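# Fold a napkin diagonally into a flat triangle

## Task

Fold the napkin diagonally so one corner meets the opposite one, giving a flat, low triangle whose three points are fully spread, with the folded layer lying flat away from the crease. The corners must line up to within about a thumb's width, and the whole napkin must rest on the table without touching any arm base, mounting plate or frame. The carried corner may be set down or dropped into place. It is a failure if the napkin slips out of a gripper while that gripper is moving sideways quickly enough to throw it, even if the other gripper then catches it. The fold must stay in place without the robot holding it. At the end both arms, hands included, must hang in free air touching nothing for the final second after the scene settles, and the scene must actually come to rest.

## Robot and tools

Robot: two arms, left_arm and right_arm, each ending in a parallel-finger gripper. The fingers point along the gripper's own +z axis and close along its y axis. The reported gripper position is the spot between the finger pads, roughly 1 cm short of the tips. Each base may be tilted. The bases may sit on mounting plates joined by one metal frame standing on the floor behind the arms. Treat plates and frame as fixed obstacles. A "too close" warning counts each plate, plus the half of the frame on that arm's side, as part of that arm.

Frame: every pose is given in one scene frame. The origin is on the table surface midway between the arms. +x runs out over the table, +z is up, and left_arm is on the +y side. "Left" and "right" are only arm names; they do not match image sides. The printed hand position can differ from the true one, more so at long reach. Motions usually stop a centimetre or more from the command, typically too low.

Row format, used by both execute_actions and move: one flat list of 16 numbers covering both arms, always all 16 even if one arm is idle. Order: left x, y, z, qw, qx, qy, qz, opening, then the same eight for right. x, y, z are an absolute target position in metres in the scene frame, not an offset. The quaternion is an absolute orientation, w first. Opening runs from -1 (closed) to +1 (fully open, 0.094 m).

execute_actions(actions): a list of up to 15 actions. Each action is a list of up to 15 rows, one per control step of 1/30 s. If fewer than 15 rows are given, the last row is held for the remaining steps. An empty list just returns the current state and images. Each step, the command is clipped to within 70 mm and 16 degrees of the measured gripper pose, so a distant target takes several actions. After an action an arm goes no farther than its last clipped pose. An action is rejected for both arms if any target lies more than 0.6 m from that gripper's current position along any of its axes. If the first action fails this check, or any action is malformed, nothing runs.

move(target, speed, blocking): target is one 16-number row of absolute poses. Each gripper travels in a straight line toward its pose; both paths finish together, lasting 0.5 to 10 s (cut off at 10 s). speed is the path's top speed in m/s, 0.002 to 0.5, default 0.25; turning is capped at twice that in rad/s. Openings are sent at the start. Paths ignore obstacles and the other arm. Grippers lag, may stray, and can exceed speed, especially with a nearly straight arm. Faster moves and targets set deeper past a contact push harder. With blocking=false the result comes after 0.5 s while motion continues; use wait(0) to check, and wait or stop before sending other motion. The result adds a "move:" line: ending (done, off_target, moving, held, fault), limits applied (paced = pose clipped; held = some steps blocked, after which the arm may rush), and each gripper's distance from its pose. If only one arm is named, the other finished normally.

wait(seconds): 0 to 10 s; arms hold their last command; returns early if a running move ends. stop(): brakes the current move; needs braking room; fingers keep moving. zoom_image(camera, region): closer view of [x0, y0, x1, y1] pixels (max 504 by 504, origin top-left) of cam_high, cam_low, cam_left_wrist or cam_right_wrist. finished_scene(scene): ends the scene with that number after the last command is held; irreversible.

Results: a state line per arm with position and quaternion; "Hand target" lines showing where each controller now steers; Joint positions (last value = measured opening in metres); joint torques (offset, scaled, noisy, nonzero in free air); grip_measured on the command scale, each gripper possibly off by about 1 mm. Action calls also list step positions, with HELD marking steps where an arm's row was held back. "pose unreachable" means the clearance check changed or blocked that arm's command. FAULT lines mean an arm stopped. MOTOR HOT appears from 85 °C; at 100 °C the arm drops and an OVER-TEMPERATURE FAULT follows. Images come from the four cameras, 504x504 each.

Joint ranges (rad), base to gripper: waist -2.880 to 2.880, shoulder 0.000 to 3.142, elbow 0.000 to 3.019, wrist pitch -1.693 to 1.571, wrist yaw -1.571 to 1.571, wrist roll -2.094 to 2.094. Elbows stop just before straight.

Gripping: command an opening below grip_measured; about 0.03 below grips firmly, less grips gently. Pads give about 50 to 62 N, less on thin cloth. To keep an arm still, resend its exact last reported pose and the wanted opening in every call; to keep orientation, repeat the same quaternion in every row.

Avoid: releasing the napkin during fast sideways motion, pressing hard into the table, letting arms collide or push each other, dropping or slamming things, and long loaded holds. The robot keeps its last command while the reply is being written. Finish with both grippers lifted clear of the napkin and table.

Each tool is called after ">>>" in YAML: its name, and indented under it one key for each argument.

## Session

>>> execute_actions:
  actions: []

Scene clock: 0.00 s.
left_arm: end_effector_position=(+0.4665, +0.4757, +0.2517) grip_measured=+1.000 end_effector_quat_wxyz=(+0.376, -0.018, +0.927, +0.001) | right_arm: end_effector_position=(+0.5483, -0.4860, +0.2674) grip_measured=+1.000 end_effector_quat_wxyz=(+0.392, +0.029, +0.919, -0.009)
Joint positions: left_arm=[0.401 0.945 0.685 0.012 0.245 0.381 0.094] | right_arm=[-0.387  0.931  0.704  0.02  -0.234 -0.364  0.094]
Joint velocities: left_arm=[-0.005  0.015  0.002  0.002 -0.066  0.007  0.   ] | right_arm=[ 0.005  0.005 -0.017  0.007  0.051 -0.007  0.   ]
Joint torques (N m, as the arm reports them, + toward a larger angle): no reading
Motor temperatures (°C, as the motors report them): left_arm=[23 21 22 23 22 24] | right_arm=[22 23 21 22 25 23]
Hand target (left_arm): +0.475, +0.481, +0.259; +0.384, -0.017, +0.923, +0.006
Hand target (right_arm): +0.559, -0.493, +0.281; +0.407, +0.027, +0.913, -0.016

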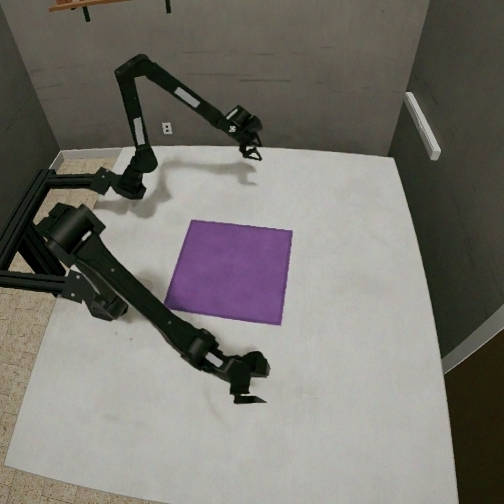

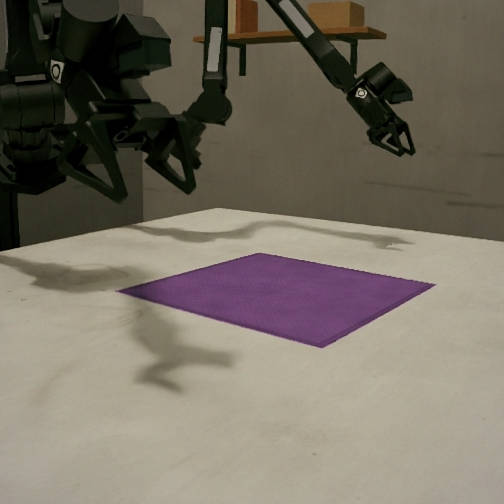

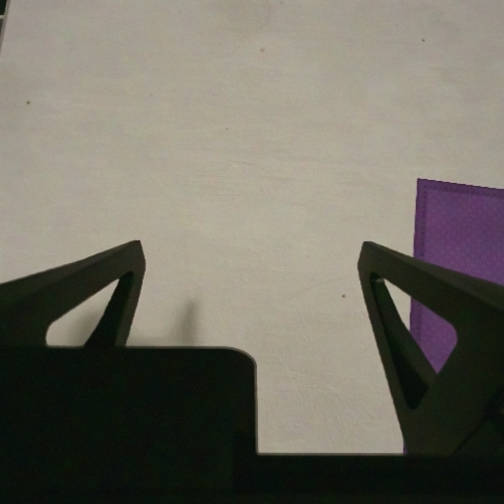

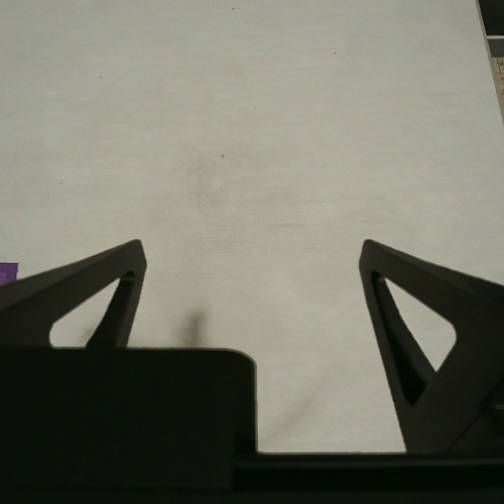

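>>> move:
  target: [0.62,0.24,0.08,0,0,1,0,1,0.6,-0.17,0.08,0,0,1,0,1]
  speed: 0.35

Scene clock: 6.37 s.
left_arm: end_effector_position=(+0.5977, +0.2348, +0.0702) grip_measured=+1.000 end_effector_quat_wxyz=(-0.016, +0.015, +1.000, -0.001) | right_arm: end_effector_position=(+0.5816, -0.1665, +0.0665) grip_measured=+1.000 end_effector_quat_wxyz=(-0.016, -0.008, +1.000, +0.000)
Joint positions: left_arm=[-0.176  1.825  1.521 -0.803 -0.398 -0.008  0.094] | right_arm=[ 0.314  1.772  1.242 -0.635  0.458  0.144  0.094]
Joint velocities: left_arm=[-0.005 -0.024 -0.002  0.002 -0.007 -0.007  0.   ] | right_arm=[-0.005 -0.024 -0.012 -0.002  0.007  0.022  0.   ]
Joint torques (N m, as the arm reports them, + toward a larger angle): left_arm=[ -7.1  -19.88  10.37  -0.05   0.13  -0.29] | right_arm=[  6.89 -17.87   6.74  -0.79   0.1    0.13]
Motor temperatures (°C, as the motors report them): left_arm=[23 22 23 23 22 24] | right_arm=[22 23 21 22 25 23]
Hand target (left_arm): +0.616, +0.240, +0.082; -0.002, +0.001, +1.000, +0.000
Hand target (right_arm): +0.601, -0.166, +0.080; -0.001, +0.005, +1.000, +0.003
Off the commanded pose (left_arm): 0.025 m, 3 deg.
Off the commanded pose (right_arm): 0.023 m, 2 deg.
move: off_target (left_arm, right_arm)

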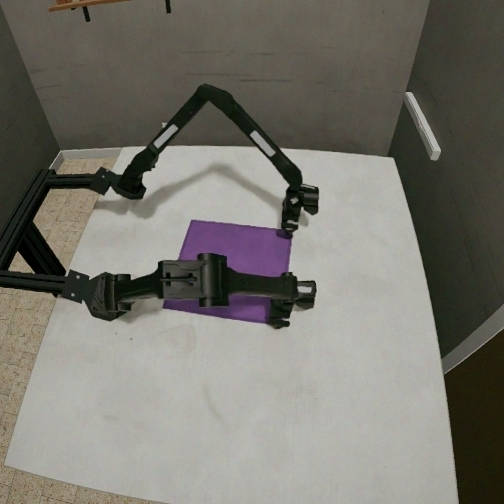

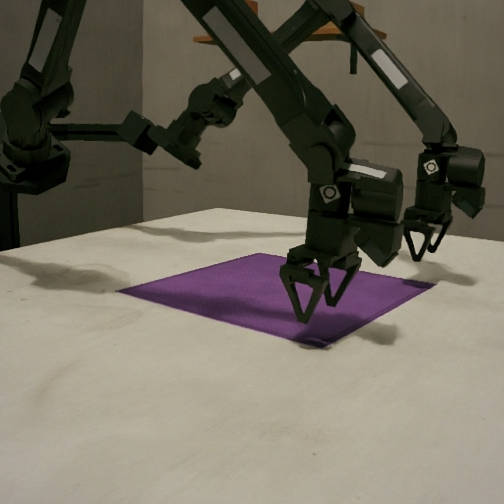

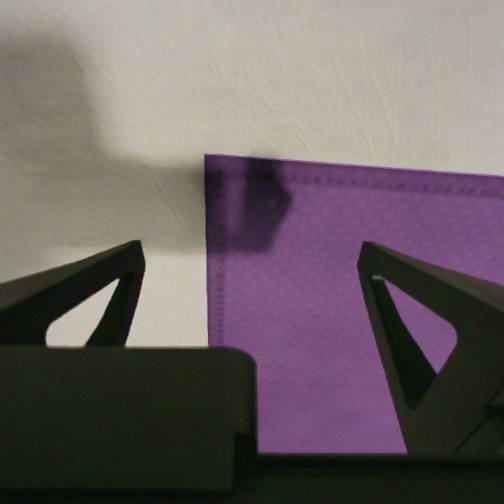

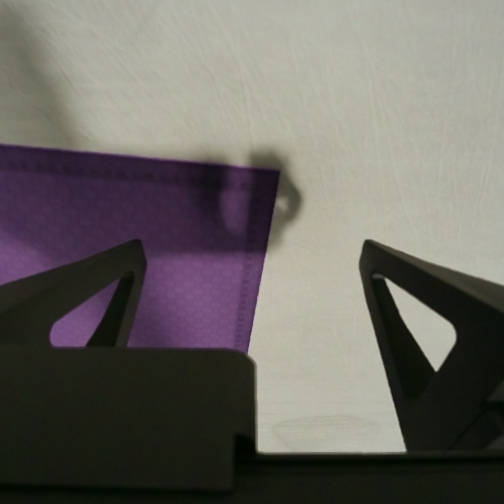

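>>> move:
  target: [0.635,0.253,0.045,0,0.383,0.924,0,0,0.2,-0.15,0.09,0,0,1,0,1]
  speed: 0.35

Scene clock: 17.57 s.
left_arm: end_effector_position=(+0.6166, +0.2451, +0.0480) grip_measured=+0.001 end_effector_quat_wxyz=(-0.013, +0.387, +0.922, -0.007) | right_arm: end_effector_position=(+0.1949, -0.1524, +0.0822) grip_measured=+1.000 end_effector_quat_wxyz=(-0.010, -0.006, +1.000, -0.002)
Joint positions: left_arm=[-0.145  1.887  1.596 -0.801 -0.382  0.788  0.047] | right_arm=[0.678 1.688 0.242 0.093 0.579 0.541 0.094]
Joint velocities: left_arm=[-0.015  0.015 -0.012  0.002  0.037 -0.022  0.001] | right_arm=[ 0.015 -0.015  0.007 -0.002 -0.007 -0.007  0.   ]
Joint torques (N m, as the arm reports them, + toward a larger angle): left_arm=[ -6.05 -18.41  10.37   0.75   0.33   0.05] | right_arm=[ 4.43 -6.1  -0.57  0.43  0.21  0.16]
Motor temperatures (°C, as the motors report them): left_arm=[23 23 25 23 22 24] | right_arm=[22 24 22 22 25 23]
Hand target (left_arm): +0.634, +0.253, +0.045; +0.000, +0.383, +0.924, +0.000
Hand target (right_arm): +0.199, -0.147, +0.083; -0.002, +0.001, +1.000, +0.003
Off the commanded pose (left_arm): 0.020 m, 2 deg.
Off the commanded pose (right_arm): 0.010 m, 1 deg.
move: off_target (left_arm)

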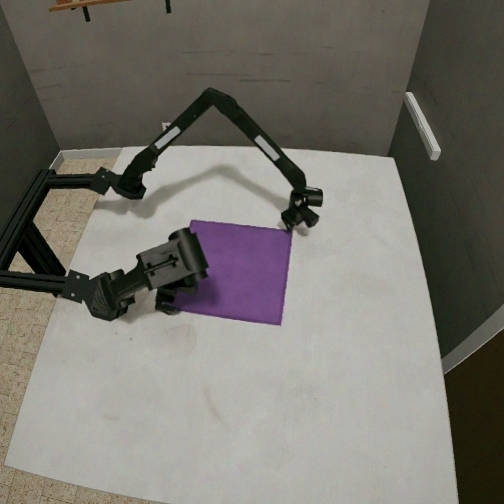

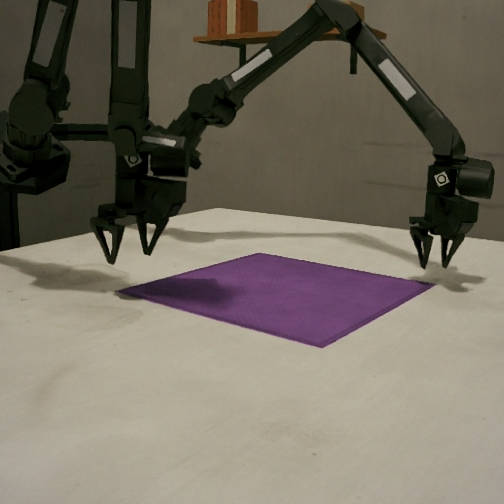

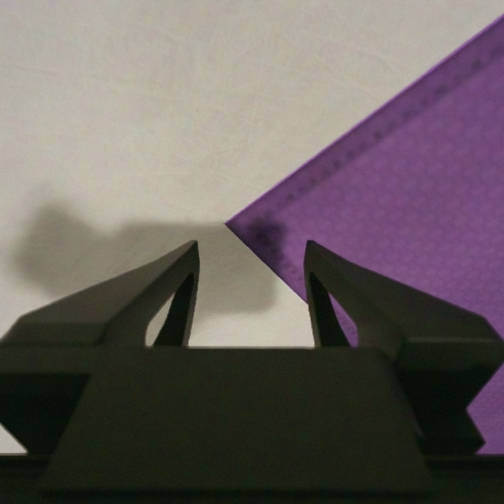

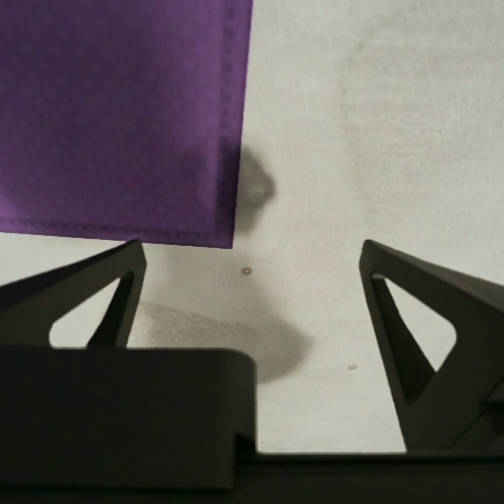

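>>> move:
  target: [0.625,0.261,0.015,0,0.383,0.924,0,0,0.35,-0.5,0.2,0.2,0,0.98,0,1]

Scene clock: 22.60 s.
left_arm: end_effector_position=(+0.6207, +0.2559, +0.0245) grip_measured=+0.001 end_effector_quat_wxyz=(-0.002, +0.383, +0.924, -0.003) | right_arm: end_effector_position=(+0.3425, -0.5003, +0.1997) grip_measured=+1.000 end_effector_quat_wxyz=(+0.198, -0.000, +0.980, -0.003)
Joint positions: left_arm=[-0.114  1.917  1.596 -0.735 -0.365  0.818  0.047] | right_arm=[-0.792  0.787  0.48  -0.348 -0.418 -0.726  0.094]
Joint velocities: left_arm=[-0.005 -0.005 -0.002 -0.022  0.037  0.051  0.   ] | right_arm=[-0.024  0.005  0.007  0.002 -0.007 -0.007  0.   ]
Joint torques (N m, as the arm reports them, + toward a larger angle): left_arm=[ -7.01 -18.56   8.05   0.72   0.3    0.  ] | right_arm=[ 0.61 -7.31  7.73 -0.1  -0.27 -0.08]
Motor temperatures (°C, as the motors report them): left_arm=[23 24 25 23 22 24] | right_arm=[22 24 22 22 25 23]
Hand target (left_arm): +0.625, +0.261, +0.015; +0.000, +0.383, +0.924, -0.000
Hand target (right_arm): +0.351, -0.509, +0.205; +0.201, -0.009, +0.979, -0.008
Off the commanded pose (left_arm): 0.012 m, 0 deg.
Off the commanded pose (right_arm): 0.008 m, 0 deg.
move: off_target (left_arm)

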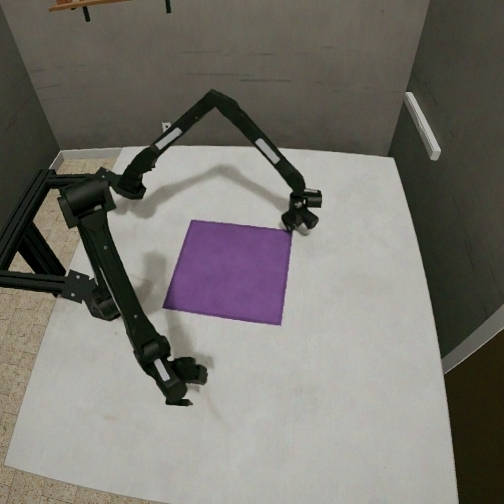

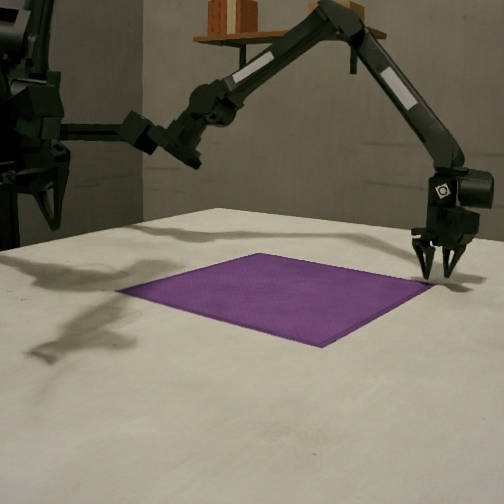

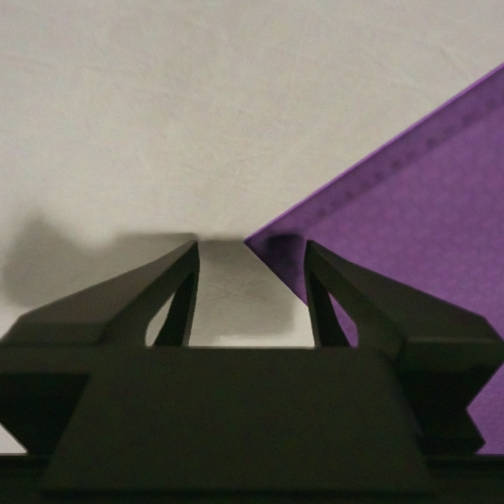

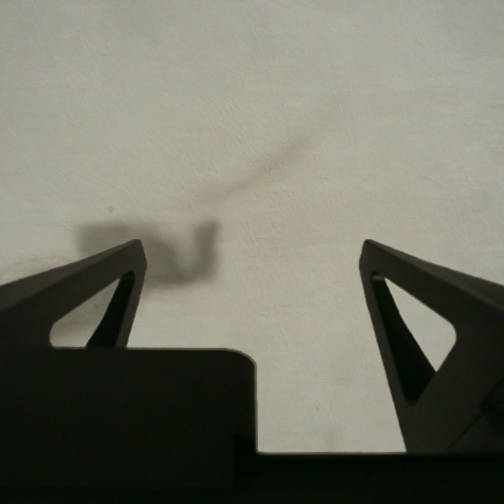

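Want centre about (.604,.252).

>>> move:
  target: [0.598,0.256,0.012,0,0.383,0.924,0,0,0.35,-0.5,0.2,0.2,0,0.98,0,1]
  speed: 0.05

>>> move:
  target: [0.598,0.256,-0.005,0,0.383,0.924,0,0,0.35,-0.5,0.2,0.2,0,0.98,0,1]
  speed: 0.04

Scene clock: 30.60 s.
left_arm: end_effector_position=(+0.5971, +0.2503, +0.0116) grip_measured=+0.001 end_effector_quat_wxyz=(-0.004, +0.384, +0.923, -0.004) | right_arm: end_effector_position=(+0.3438, -0.4984, +0.1993) grip_measured=+1.000 end_effector_quat_wxyz=(+0.198, -0.003, +0.980, -0.002)
Joint positions: left_arm=[-0.114  1.907  1.516 -0.671 -0.365  0.818  0.047] | right_arm=[-0.783  0.787  0.48  -0.348 -0.411 -0.727  0.094]
Joint velocities: left_arm=[-0.005  0.015  0.012 -0.022  0.022 -0.007  0.   ] | right_arm=[ 0.005 -0.005  0.002 -0.017 -0.051 -0.022  0.   ]
Joint torques (N m, as the arm reports them, + toward a larger angle): left_arm=[ -6.52 -20.16   5.2    0.72   0.28  -0.02] | right_arm=[ 0.65 -6.15  6.54  0.47 -0.03  0.15]
Motor temperatures (°C, as the motors report them): left_arm=[23 24 25 23 22 24] | right_arm=[22 24 22 22 25 23]
Hand target (left_arm): +0.598, +0.256, +0.012; -0.000, +0.383, +0.924, -0.000
Hand target (right_arm): +0.350, -0.500, +0.200; +0.200, +0.000, +0.980, +0.000
Off the commanded pose (left_arm): 0.006 m, 1 deg.
Off the commanded pose (right_arm): 0.006 m, 1 deg.
move: done

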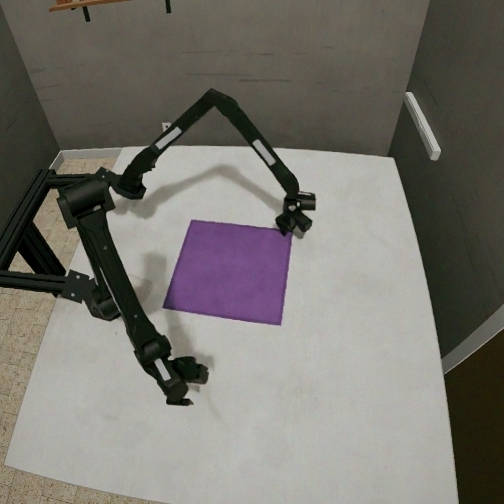

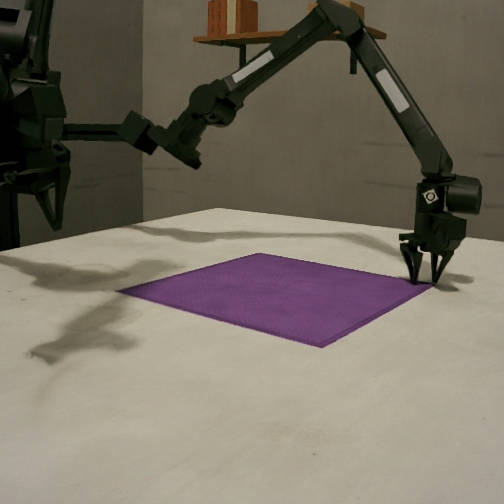

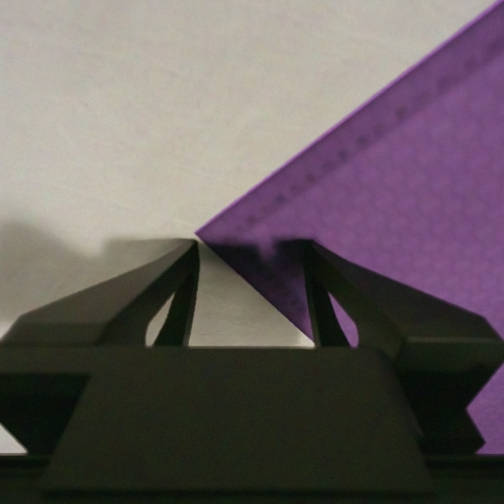

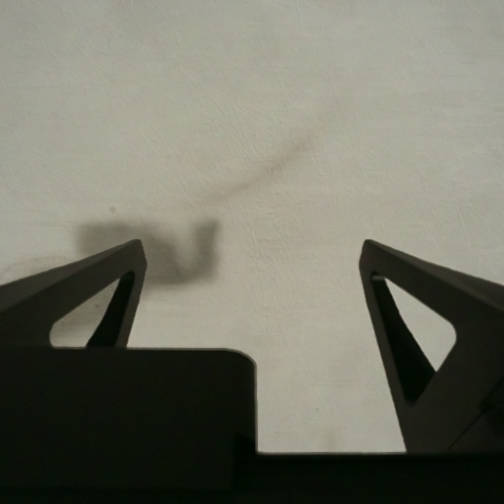

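Scene clock: 31.30 s.
left_arm: end_effector_position=(+0.6018, +0.2503, +0.0110) grip_measured=+0.001 end_effector_quat_wxyz=(+0.005, +0.382, +0.924, -0.001) | right_arm: end_effector_position=(+0.3438, -0.4984, +0.1993) grip_measured=+1.000 end_effector_quat_wxyz=(+0.198, -0.003, +0.980, -0.002)
Joint positions: left_arm=[-0.113  1.908  1.516 -0.649 -0.362  0.823  0.047] | right_arm=[-0.783  0.787  0.48  -0.348 -0.411 -0.727  0.094]
Joint velocities: left_arm=[-0.005 -0.005  0.002 -0.002 -0.037 -0.037 -0.   ] | right_arm=[ 0.005  0.005 -0.007 -0.012 -0.037  0.007  0.   ]
Joint torques (N m, as the arm reports them, + toward a larger angle): left_arm=[ -5.73 -17.18   6.38   0.91   0.33   0.03] | right_arm=[ 0.9  -6.21  6.38  0.36 -0.03  0.17]
Motor temperatures (°C, as the motors report them): left_arm=[23 24 25 23 22 24] | right_arm=[22 24 22 22 25 23]
Hand target (left_arm): +0.597, +0.256, -0.005; -0.000, +0.383, +0.924, -0.000
Hand target (right_arm): +0.350, -0.500, +0.200; +0.200, -0.000, +0.980, +0.000
Off the commanded pose (left_arm): 0.017 m, 1 deg.
Off the commanded pose (right_arm): 0.006 m, 1 deg.
move: off_target (left_arm)

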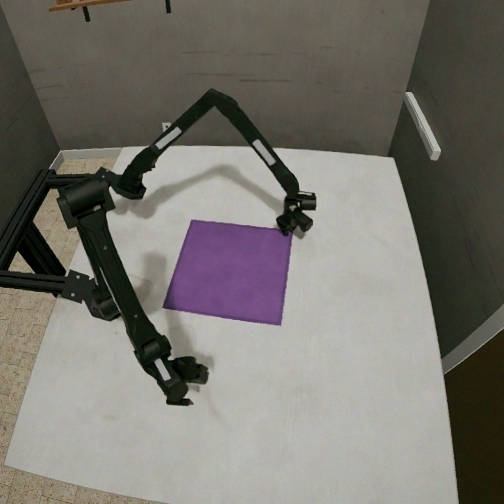

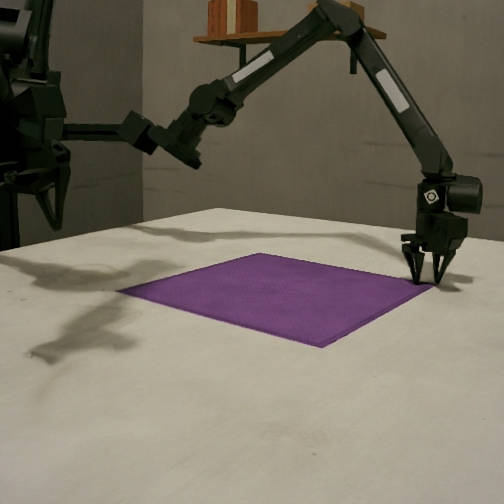

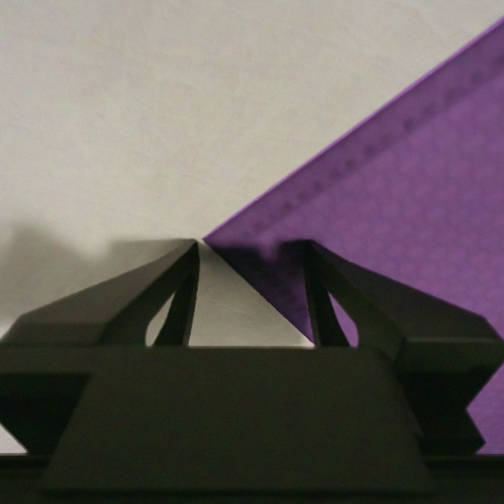

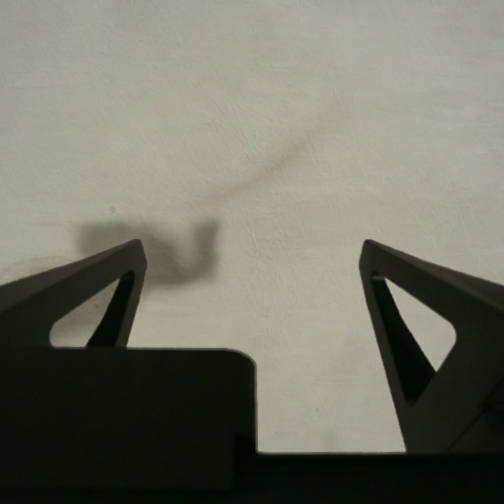

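Possibly just friction; press a bit more, then close.

>>> execute_actions:
  actions:
    - [[0.6,0.256,-0.014,0,0.383,0.924,0,0,0.35,-0.5,0.2,0.2,0,0.98,0,1]]
    - [[0.6,0.256,-0.014,0,0.383,0.924,0,-0.5,0.35,-0.5,0.2,0.2,0,0.98,0,1]]

>>> execute_actions:
  actions:
    - [[0.6,0.256,-0.014,0,0.383,0.924,0,-1,0.35,-0.5,0.2,0.2,0,0.98,0,1]]

>>> move:
  target: [0.58,0.235,0.09,0,0.383,0.924,0,-1,0.35,-0.5,0.2,0.2,0,0.98,0,1]
  speed: 0.1

Scene clock: 37.60 s.
left_arm: end_effector_position=(+0.6023, +0.2489, +0.0101) grip_measured=-0.499 end_effector_quat_wxyz=(+0.008, +0.385, +0.923, -0.004) | right_arm: end_effector_position=(+0.3438, -0.4984, +0.1993) grip_measured=+1.000 end_effector_quat_wxyz=(+0.198, -0.003, +0.980, -0.002)
Joint positions: left_arm=[-0.112  1.91   1.516 -0.645 -0.354  0.83   0.024] | right_arm=[-0.783  0.787  0.48  -0.348 -0.411 -0.727  0.094]
Joint velocities: left_arm=[-0.005 -0.005  0.002 -0.027 -0.066  0.037 -0.001] | right_arm=[ 0.005 -0.005 -0.017 -0.022 -0.022 -0.022  0.   ]
Joint torques (N m, as the arm reports them, + toward a larger angle): left_arm=[ -5.28 -16.03   7.24   1.3    0.12  -0.03] | right_arm=[ 1.39 -6.99  6.42  0.26 -0.03  0.17]
Motor temperatures (°C, as the motors report them): left_arm=[23 25 25 23 22 24] | right_arm=[22 24 22 22 25 23]
Hand target (left_arm): +0.599, +0.256, -0.013; +0.000, +0.383, +0.924, -0.000
Hand target (right_arm): +0.350, -0.500, +0.200; +0.200, -0.000, +0.980, +0.000
Off the commanded pose (left_arm): 0.025 m, 1 deg.
Off the commanded pose (right_arm): 0.006 m, 1 deg.
Step readings (end_effector_position; steps 1 to 15: 1st action; 16 to 30: 2nd action):
0: left_arm (+0.6018, +0.2503, +0.0110) | right_arm (+0.3438, -0.4984, +0.1993)
1: left_arm (+0.6019, +0.2502, +0.0105) | right_arm (+0.3438, -0.4984, +0.1993)
2: left_arm (+0.6019, +0.2500, +0.0103) | right_arm (+0.3438, -0.4984, +0.1993)
4: left_arm (+0.6020, +0.2500, +0.0103) | right_arm (+0.3438, -0.4984, +0.1993)
8: left_arm (+0.6020, +0.2499, +0.0103) | right_arm (+0.3438, -0.4984, +0.1993)
15: left_arm (+0.6020, +0.2499, +0.0103) | right_arm (+0.3438, -0.4984, +0.1993)
16: left_arm (+0.6020, +0.2495, +0.0103) | right_arm (+0.3438, -0.4984, +0.1993)
17: left_arm (+0.6019, +0.2490, +0.0101) | right_arm (+0.3438, -0.4984, +0.1993)
19: left_arm (+0.6021, +0.2489, +0.0101) | right_arm (+0.3438, -0.4984, +0.1993)
23: left_arm (+0.6023, +0.2489, +0.0101) | right_arm (+0.3438, -0.4984, +0.1993)
30: end_effector_position above

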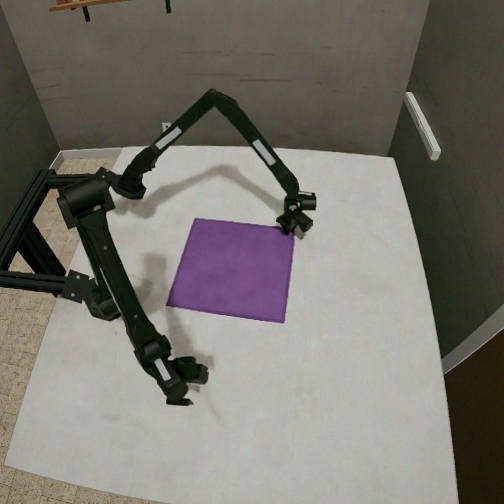

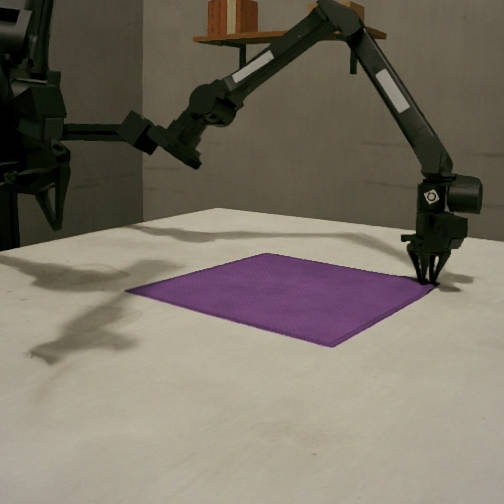

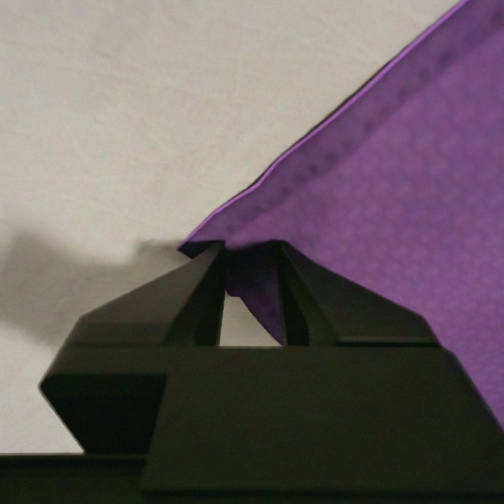

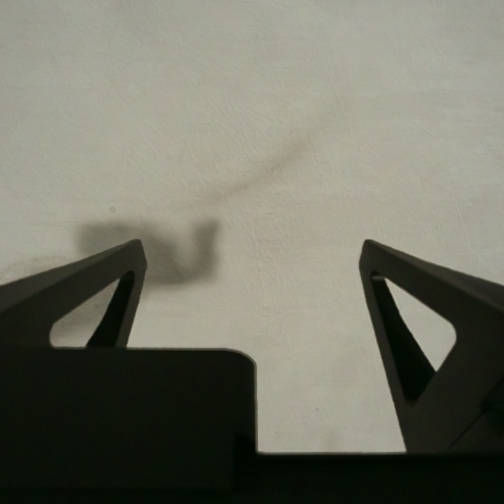

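Scene clock: 38.10 s.
left_arm: end_effector_position=(+0.6037, +0.2491, +0.0101) grip_measured=-0.973 end_effector_quat_wxyz=(+0.010, +0.384, +0.923, -0.003) | right_arm: end_effector_position=(+0.3438, -0.4984, +0.1993) grip_measured=+1.000 end_effector_quat_wxyz=(+0.198, -0.003, +0.980, -0.002)
Joint positions: left_arm=[-0.112  1.91   1.516 -0.64  -0.356  0.83   0.001] | right_arm=[-0.783  0.787  0.48  -0.348 -0.411 -0.727  0.094]
Joint velocities: left_arm=[-0.015 -0.005 -0.007 -0.002  0.007  0.007 -0.   ] | right_arm=[-0.015 -0.005  0.007 -0.022  0.007 -0.022  0.   ]
Joint torques (N m, as the arm reports them, + toward a larger angle): left_arm=[ -5.59 -16.82   7.33   0.98   0.19  -0.05] | right_arm=[ 0.98 -6.25  6.42  0.42 -0.03  0.17]
Motor temperatures (°C, as the motors report them): left_arm=[23 25 24 23 22 24] | right_arm=[22 24 22 22 25 23]
Hand target (left_arm): +0.599, +0.256, -0.013; +0.000, +0.383, +0.924, -0.000
Hand target (right_arm): +0.350, -0.500, +0.200; +0.200, -0.000, +0.980, +0.000
Off the commanded pose (left_arm): 0.025 m, 1 deg.
Off the commanded pose (right_arm): 0.006 m, 1 deg.
Step readings (end_effector_position):
0: left_arm (+0.6023, +0.2489, +0.0101) | right_arm (+0.3438, -0.4984, +0.1993)
1: left_arm (+0.6023, +0.2489, +0.0101) | right_arm (+0.3438, -0.4984, +0.1993)
2: left_arm (+0.6027, +0.2489, +0.0101) | right_arm (+0.3438, -0.4984, +0.1993)
4: left_arm (+0.6036, +0.2490, +0.0101) | right_arm (+0.3438, -0.4984, +0.1993)
8: left_arm (+0.6037, +0.2491, +0.0101) | right_arm (+0.3438, -0.4984, +0.1993)
15: end_effector_position above

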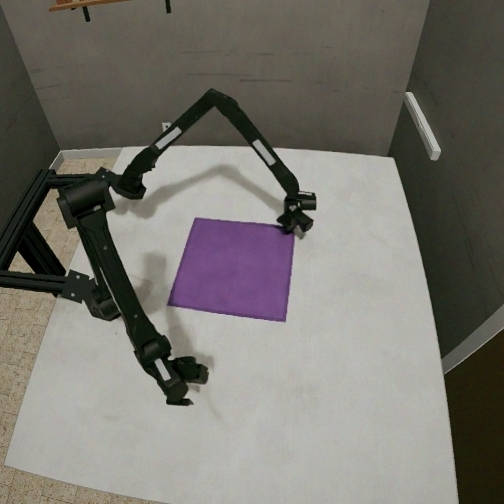

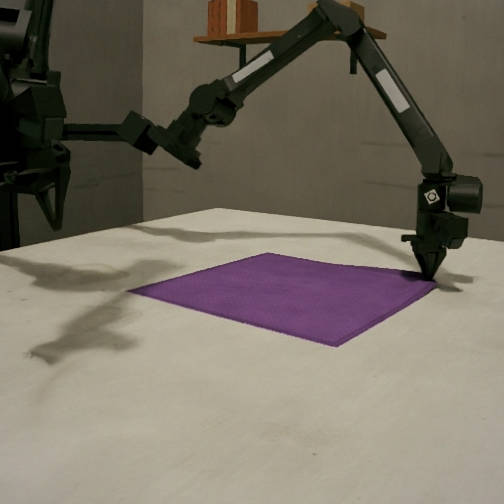

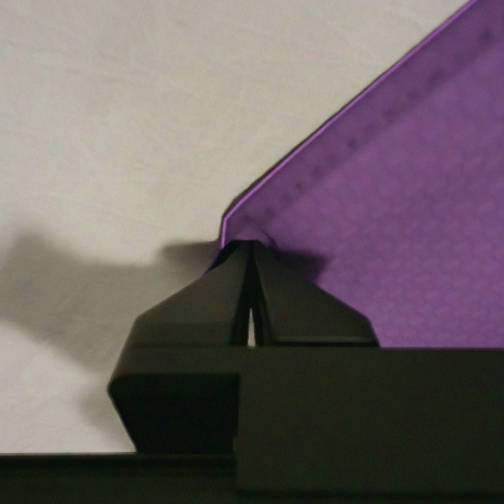

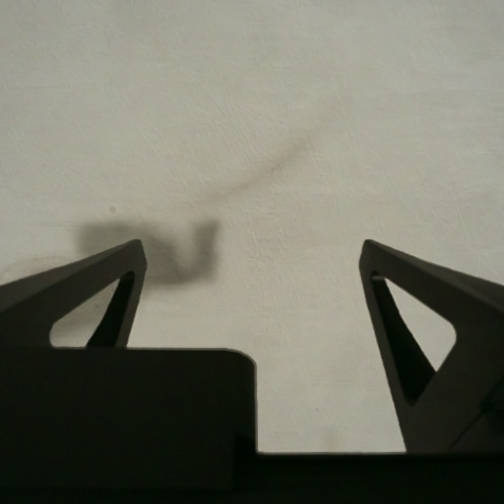

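Scene clock: 39.33 s.
left_arm: end_effector_position=(+0.5867, +0.2380, +0.0881) grip_measured=-0.973 end_effector_quat_wxyz=(+0.006, +0.384, +0.923, +0.003) | right_arm: end_effector_position=(+0.3438, -0.4984, +0.1993) grip_measured=+1.000 end_effector_quat_wxyz=(+0.198, -0.003, +0.980, -0.002)
Joint positions: left_arm=[-0.185  1.752  1.432 -0.741 -0.406  0.762  0.001] | right_arm=[-0.783  0.787  0.48  -0.348 -0.411 -0.727  0.094]
Joint velocities: left_arm=[-0.005  0.005  0.032 -0.002 -0.037 -0.11   0.   ] | right_arm=[-0.005  0.005 -0.007  0.012 -0.037  0.037  0.   ]
Joint torques (N m, as the arm reports them, + toward a larger angle): left_arm=[ -6.97 -19.02   6.    -0.17   0.14  -0.26] | right_arm=[ 0.99 -6.93  6.52  0.51 -0.06  0.18]
Motor temperatures (°C, as the motors report them): left_arm=[23 25 24 23 22 24] | right_arm=[22 24 22 22 25 23]
Hand target (left_arm): +0.581, +0.235, +0.090; -0.000, +0.383, +0.924, +0.001
Hand target (right_arm): +0.350, -0.500, +0.200; +0.200, -0.000, +0.980, +0.000
Off the commanded pose (left_arm): 0.008 m, 1 deg.
Off the commanded pose (right_arm): 0.006 m, 1 deg.
move: done

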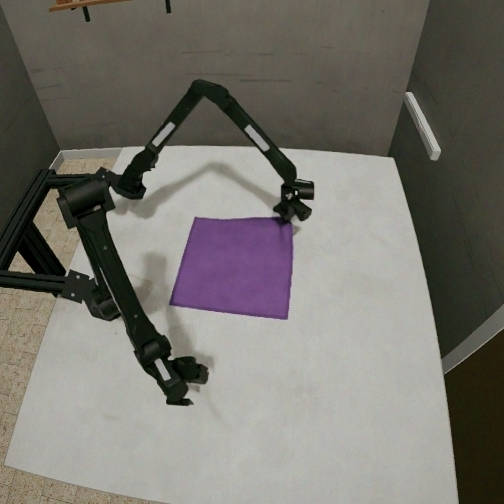

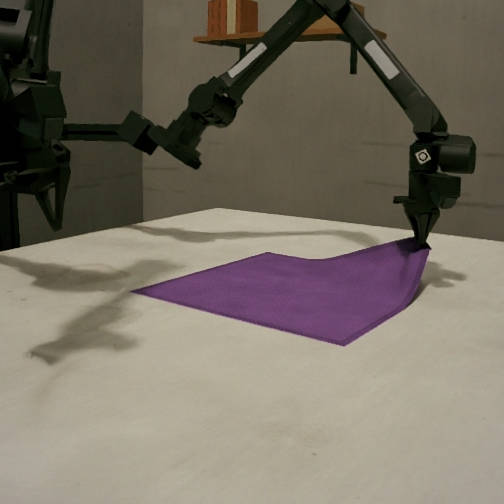

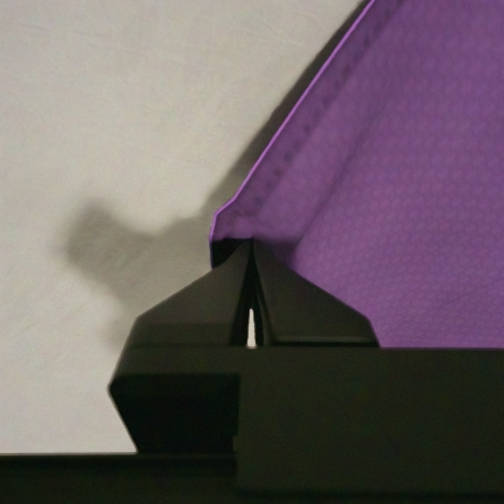

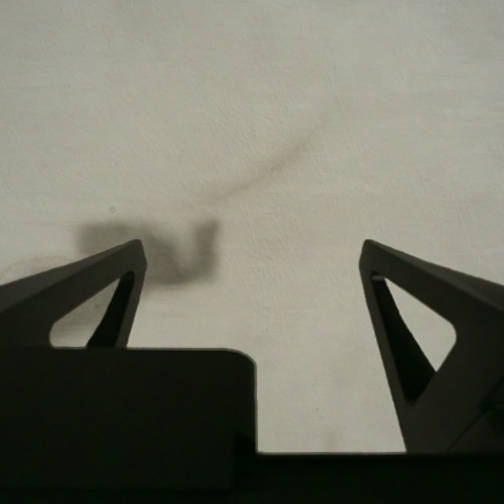

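>>> move:
  target: [0.4,0.08,0.2,0,0.383,0.924,0,-1,0.55,-0.65,0.15,0.2,0,0.98,0,1]
  speed: 0.15

>>> move:
  target: [0.23,-0.07,0.08,0,0.383,0.924,0,-1,0.55,-0.65,0.15,0.2,0,0.98,0,1]
  speed: 0.15

Scene clock: 48.13 s.
left_arm: end_effector_position=(+0.4028, +0.0786, +0.1989) grip_measured=-0.973 end_effector_quat_wxyz=(+0.002, +0.389, +0.921, +0.003) | right_arm: end_effector_position=(+0.5355, -0.6410, +0.1456) grip_measured=+1.000 end_effector_quat_wxyz=(+0.193, -0.001, +0.981, +0.003)
Joint positions: left_arm=[-0.659  1.538  1.03  -0.806 -0.588  0.268  0.001] | right_arm=[-0.68   1.383  1.157 -0.42  -0.331 -0.66   0.094]
Joint velocities: left_arm=[-0.015 -0.005 -0.017 -0.012  0.007 -0.051  0.   ] | right_arm=[-0.024  0.015  0.002 -0.002  0.007  0.022  0.   ]
Joint torques (N m, as the arm reports them, + toward a larger angle): left_arm=[ -7.27 -13.07   5.82  -0.32   0.15  -0.28] | right_arm=[  0.24 -17.12   9.12  -0.24  -0.06   0.16]
Motor temperatures (°C, as the motors report them): left_arm=[23 25 24 23 22 24] | right_arm=[22 24 22 22 25 23]
Hand target (left_arm): +0.400, +0.083, +0.201; -0.002, +0.385, +0.923, +0.004
Hand target (right_arm): +0.552, -0.647, +0.153; +0.201, +0.001, +0.980, +0.000
Off the commanded pose (left_arm): 0.003 m, 1 deg.
Off the commanded pose (right_arm): 0.018 m, 1 deg.
move: off_target (right_arm)

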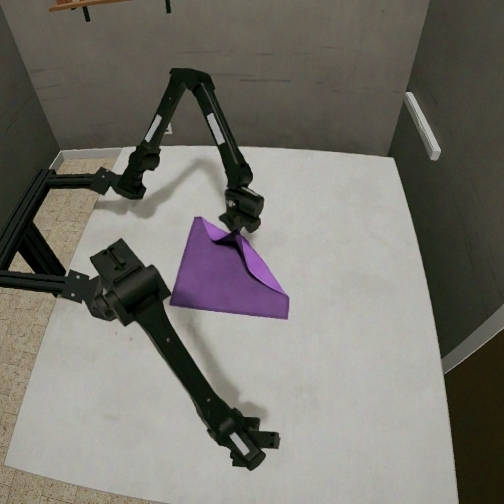

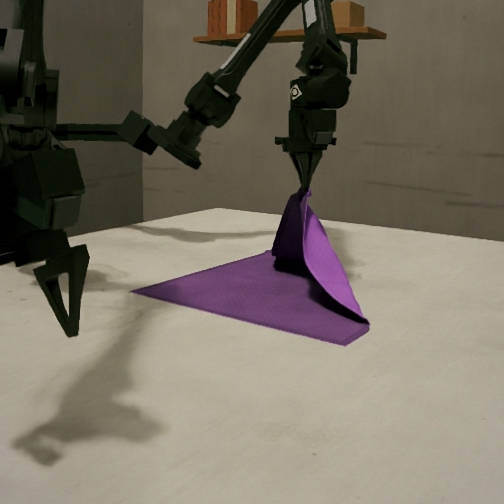

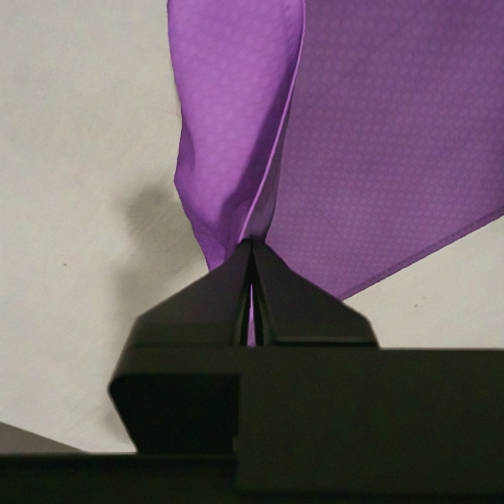

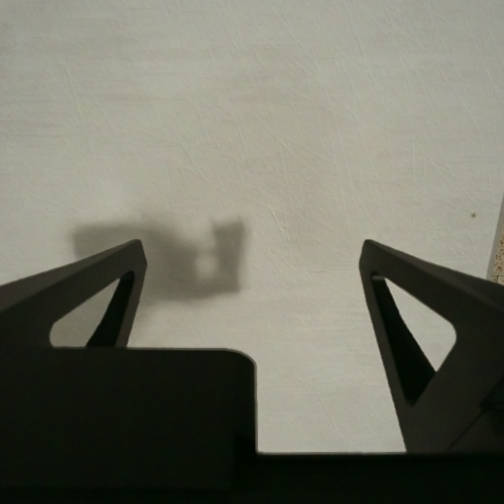

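Scene clock: 50.30 s.
left_arm: end_effector_position=(+0.2230, -0.0582, +0.0780) grip_measured=-0.973 end_effector_quat_wxyz=(-0.012, +0.395, +0.919, +0.008) | right_arm: end_effector_position=(+0.5353, -0.6409, +0.1452) grip_measured=+1.000 end_effector_quat_wxyz=(+0.192, -0.001, +0.981, +0.003)
Joint positions: left_arm=[-0.922  2.026  0.912 -0.419 -0.628 -0.058  0.001] | right_arm=[-0.68   1.384  1.157 -0.42  -0.331 -0.66   0.094]
Joint velocities: left_arm=[-0.015 -0.005 -0.002  0.017 -0.095 -0.022 -0.001] | right_arm=[-0.005  0.005 -0.002  0.007 -0.007 -0.007  0.   ]
Joint torques (N m, as the arm reports them, + toward a larger angle): left_arm=[-10.69 -11.98   4.44   0.66   0.12  -0.26] | right_arm=[ -0.29 -16.39   9.14  -0.22  -0.17   0.14]
Motor temperatures (°C, as the motors report them): left_arm=[23 25 24 23 22 24] | right_arm=[22 24 23 22 25 23]
Hand target (left_arm): +0.229, -0.067, +0.081; -0.000, +0.383, +0.924, +0.003
Hand target (right_arm): +0.550, -0.649, +0.151; +0.200, -0.000, +0.980, -0.000
Off the commanded pose (left_arm): 0.014 m, 2 deg.
Off the commanded pose (right_arm): 0.018 m, 1 deg.
move: off_target (left_arm, right_arm)

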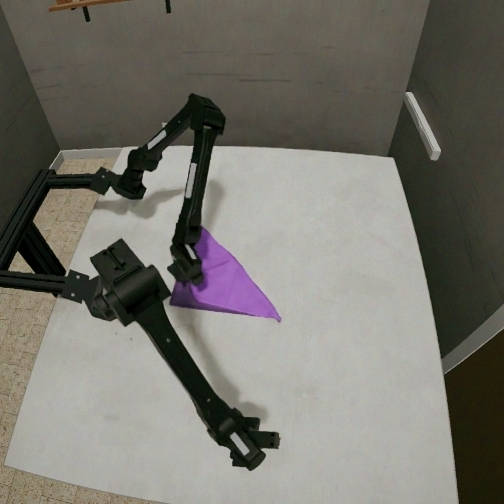

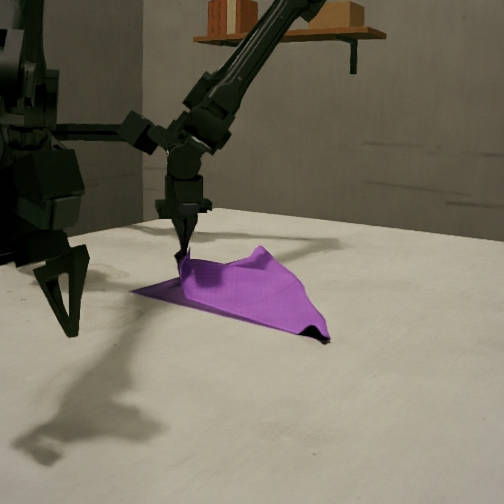

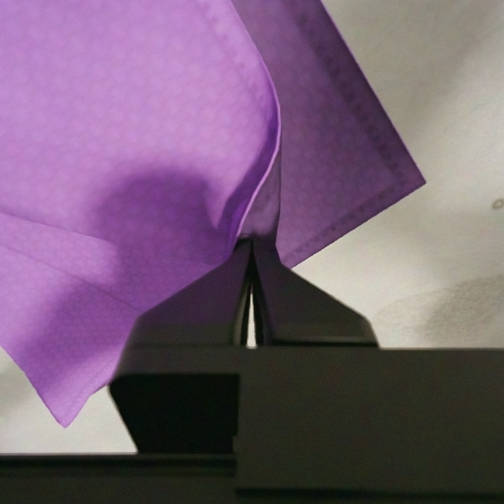

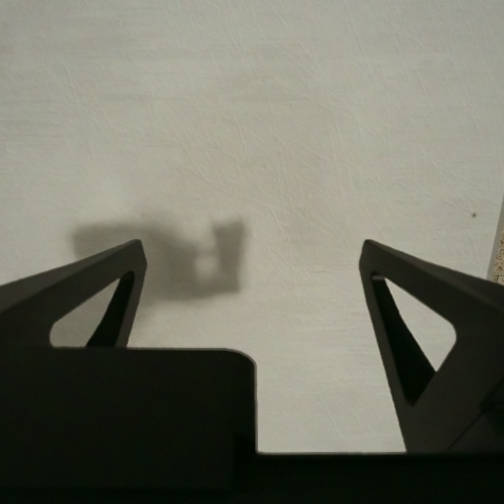

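>>> move:
  target: [0.2,-0.105,0.045,0.131,0.36,0.868,0.316,-1,0.55,-0.65,0.15,0.2,0,0.98,0,1]
  speed: 0.15

Scene clock: 59.77 s.
left_arm: end_effector_position=(+0.2036, -0.0955, +0.0446) grip_measured=-0.973 end_effector_quat_wxyz=(+0.122, +0.359, +0.867, +0.322) | right_arm: end_effector_position=(+0.5353, -0.6409, +0.1452) grip_measured=+1.000 end_effector_quat_wxyz=(+0.192, -0.001, +0.981, +0.003)
Joint positions: left_arm=[-1.092  2.531  1.324 -1.063 -1.243 -0.828  0.001] | right_arm=[-0.68   1.384  1.157 -0.42  -0.331 -0.66   0.094]
Joint velocities: left_arm=[-0.015 -0.015 -0.002 -0.017 -0.022  0.007  0.   ] | right_arm=[ 0.005 -0.005 -0.012  0.002 -0.022 -0.051  0.   ]
Joint torques (N m, as the arm reports them, + toward a larger angle): left_arm=[-12.98 -12.37   4.8   -1.02  -0.18  -0.28] | right_arm=[ -0.08 -16.61   9.27  -0.01  -0.17   0.14]
Motor temperatures (°C, as the motors report them): left_arm=[24 24 24 23 22 24] | right_arm=[22 24 23 22 25 23]
Hand target (left_arm): +0.202, -0.103, +0.045; +0.127, +0.359, +0.867, +0.321
Hand target (right_arm): +0.550, -0.649, +0.151; +0.200, -0.000, +0.980, -0.000
Off the commanded pose (left_arm): 0.010 m, 1 deg.
Off the commanded pose (right_arm): 0.018 m, 1 deg.
move: off_target (right_arm)

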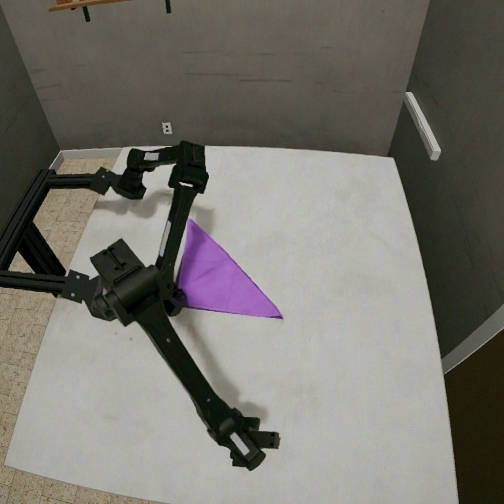

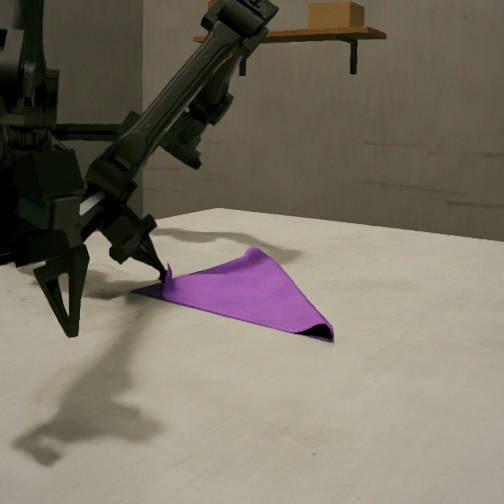

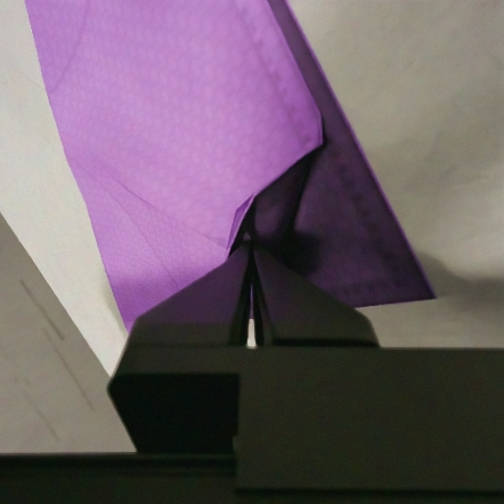

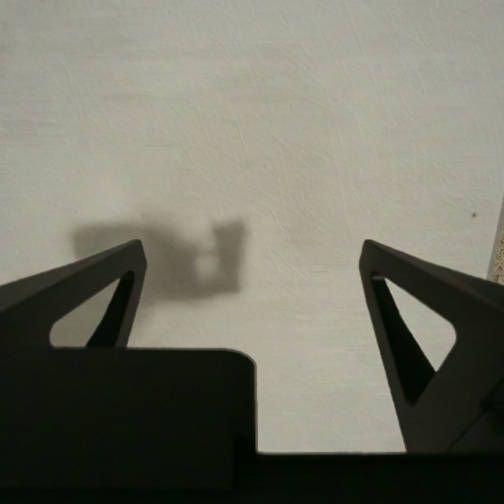

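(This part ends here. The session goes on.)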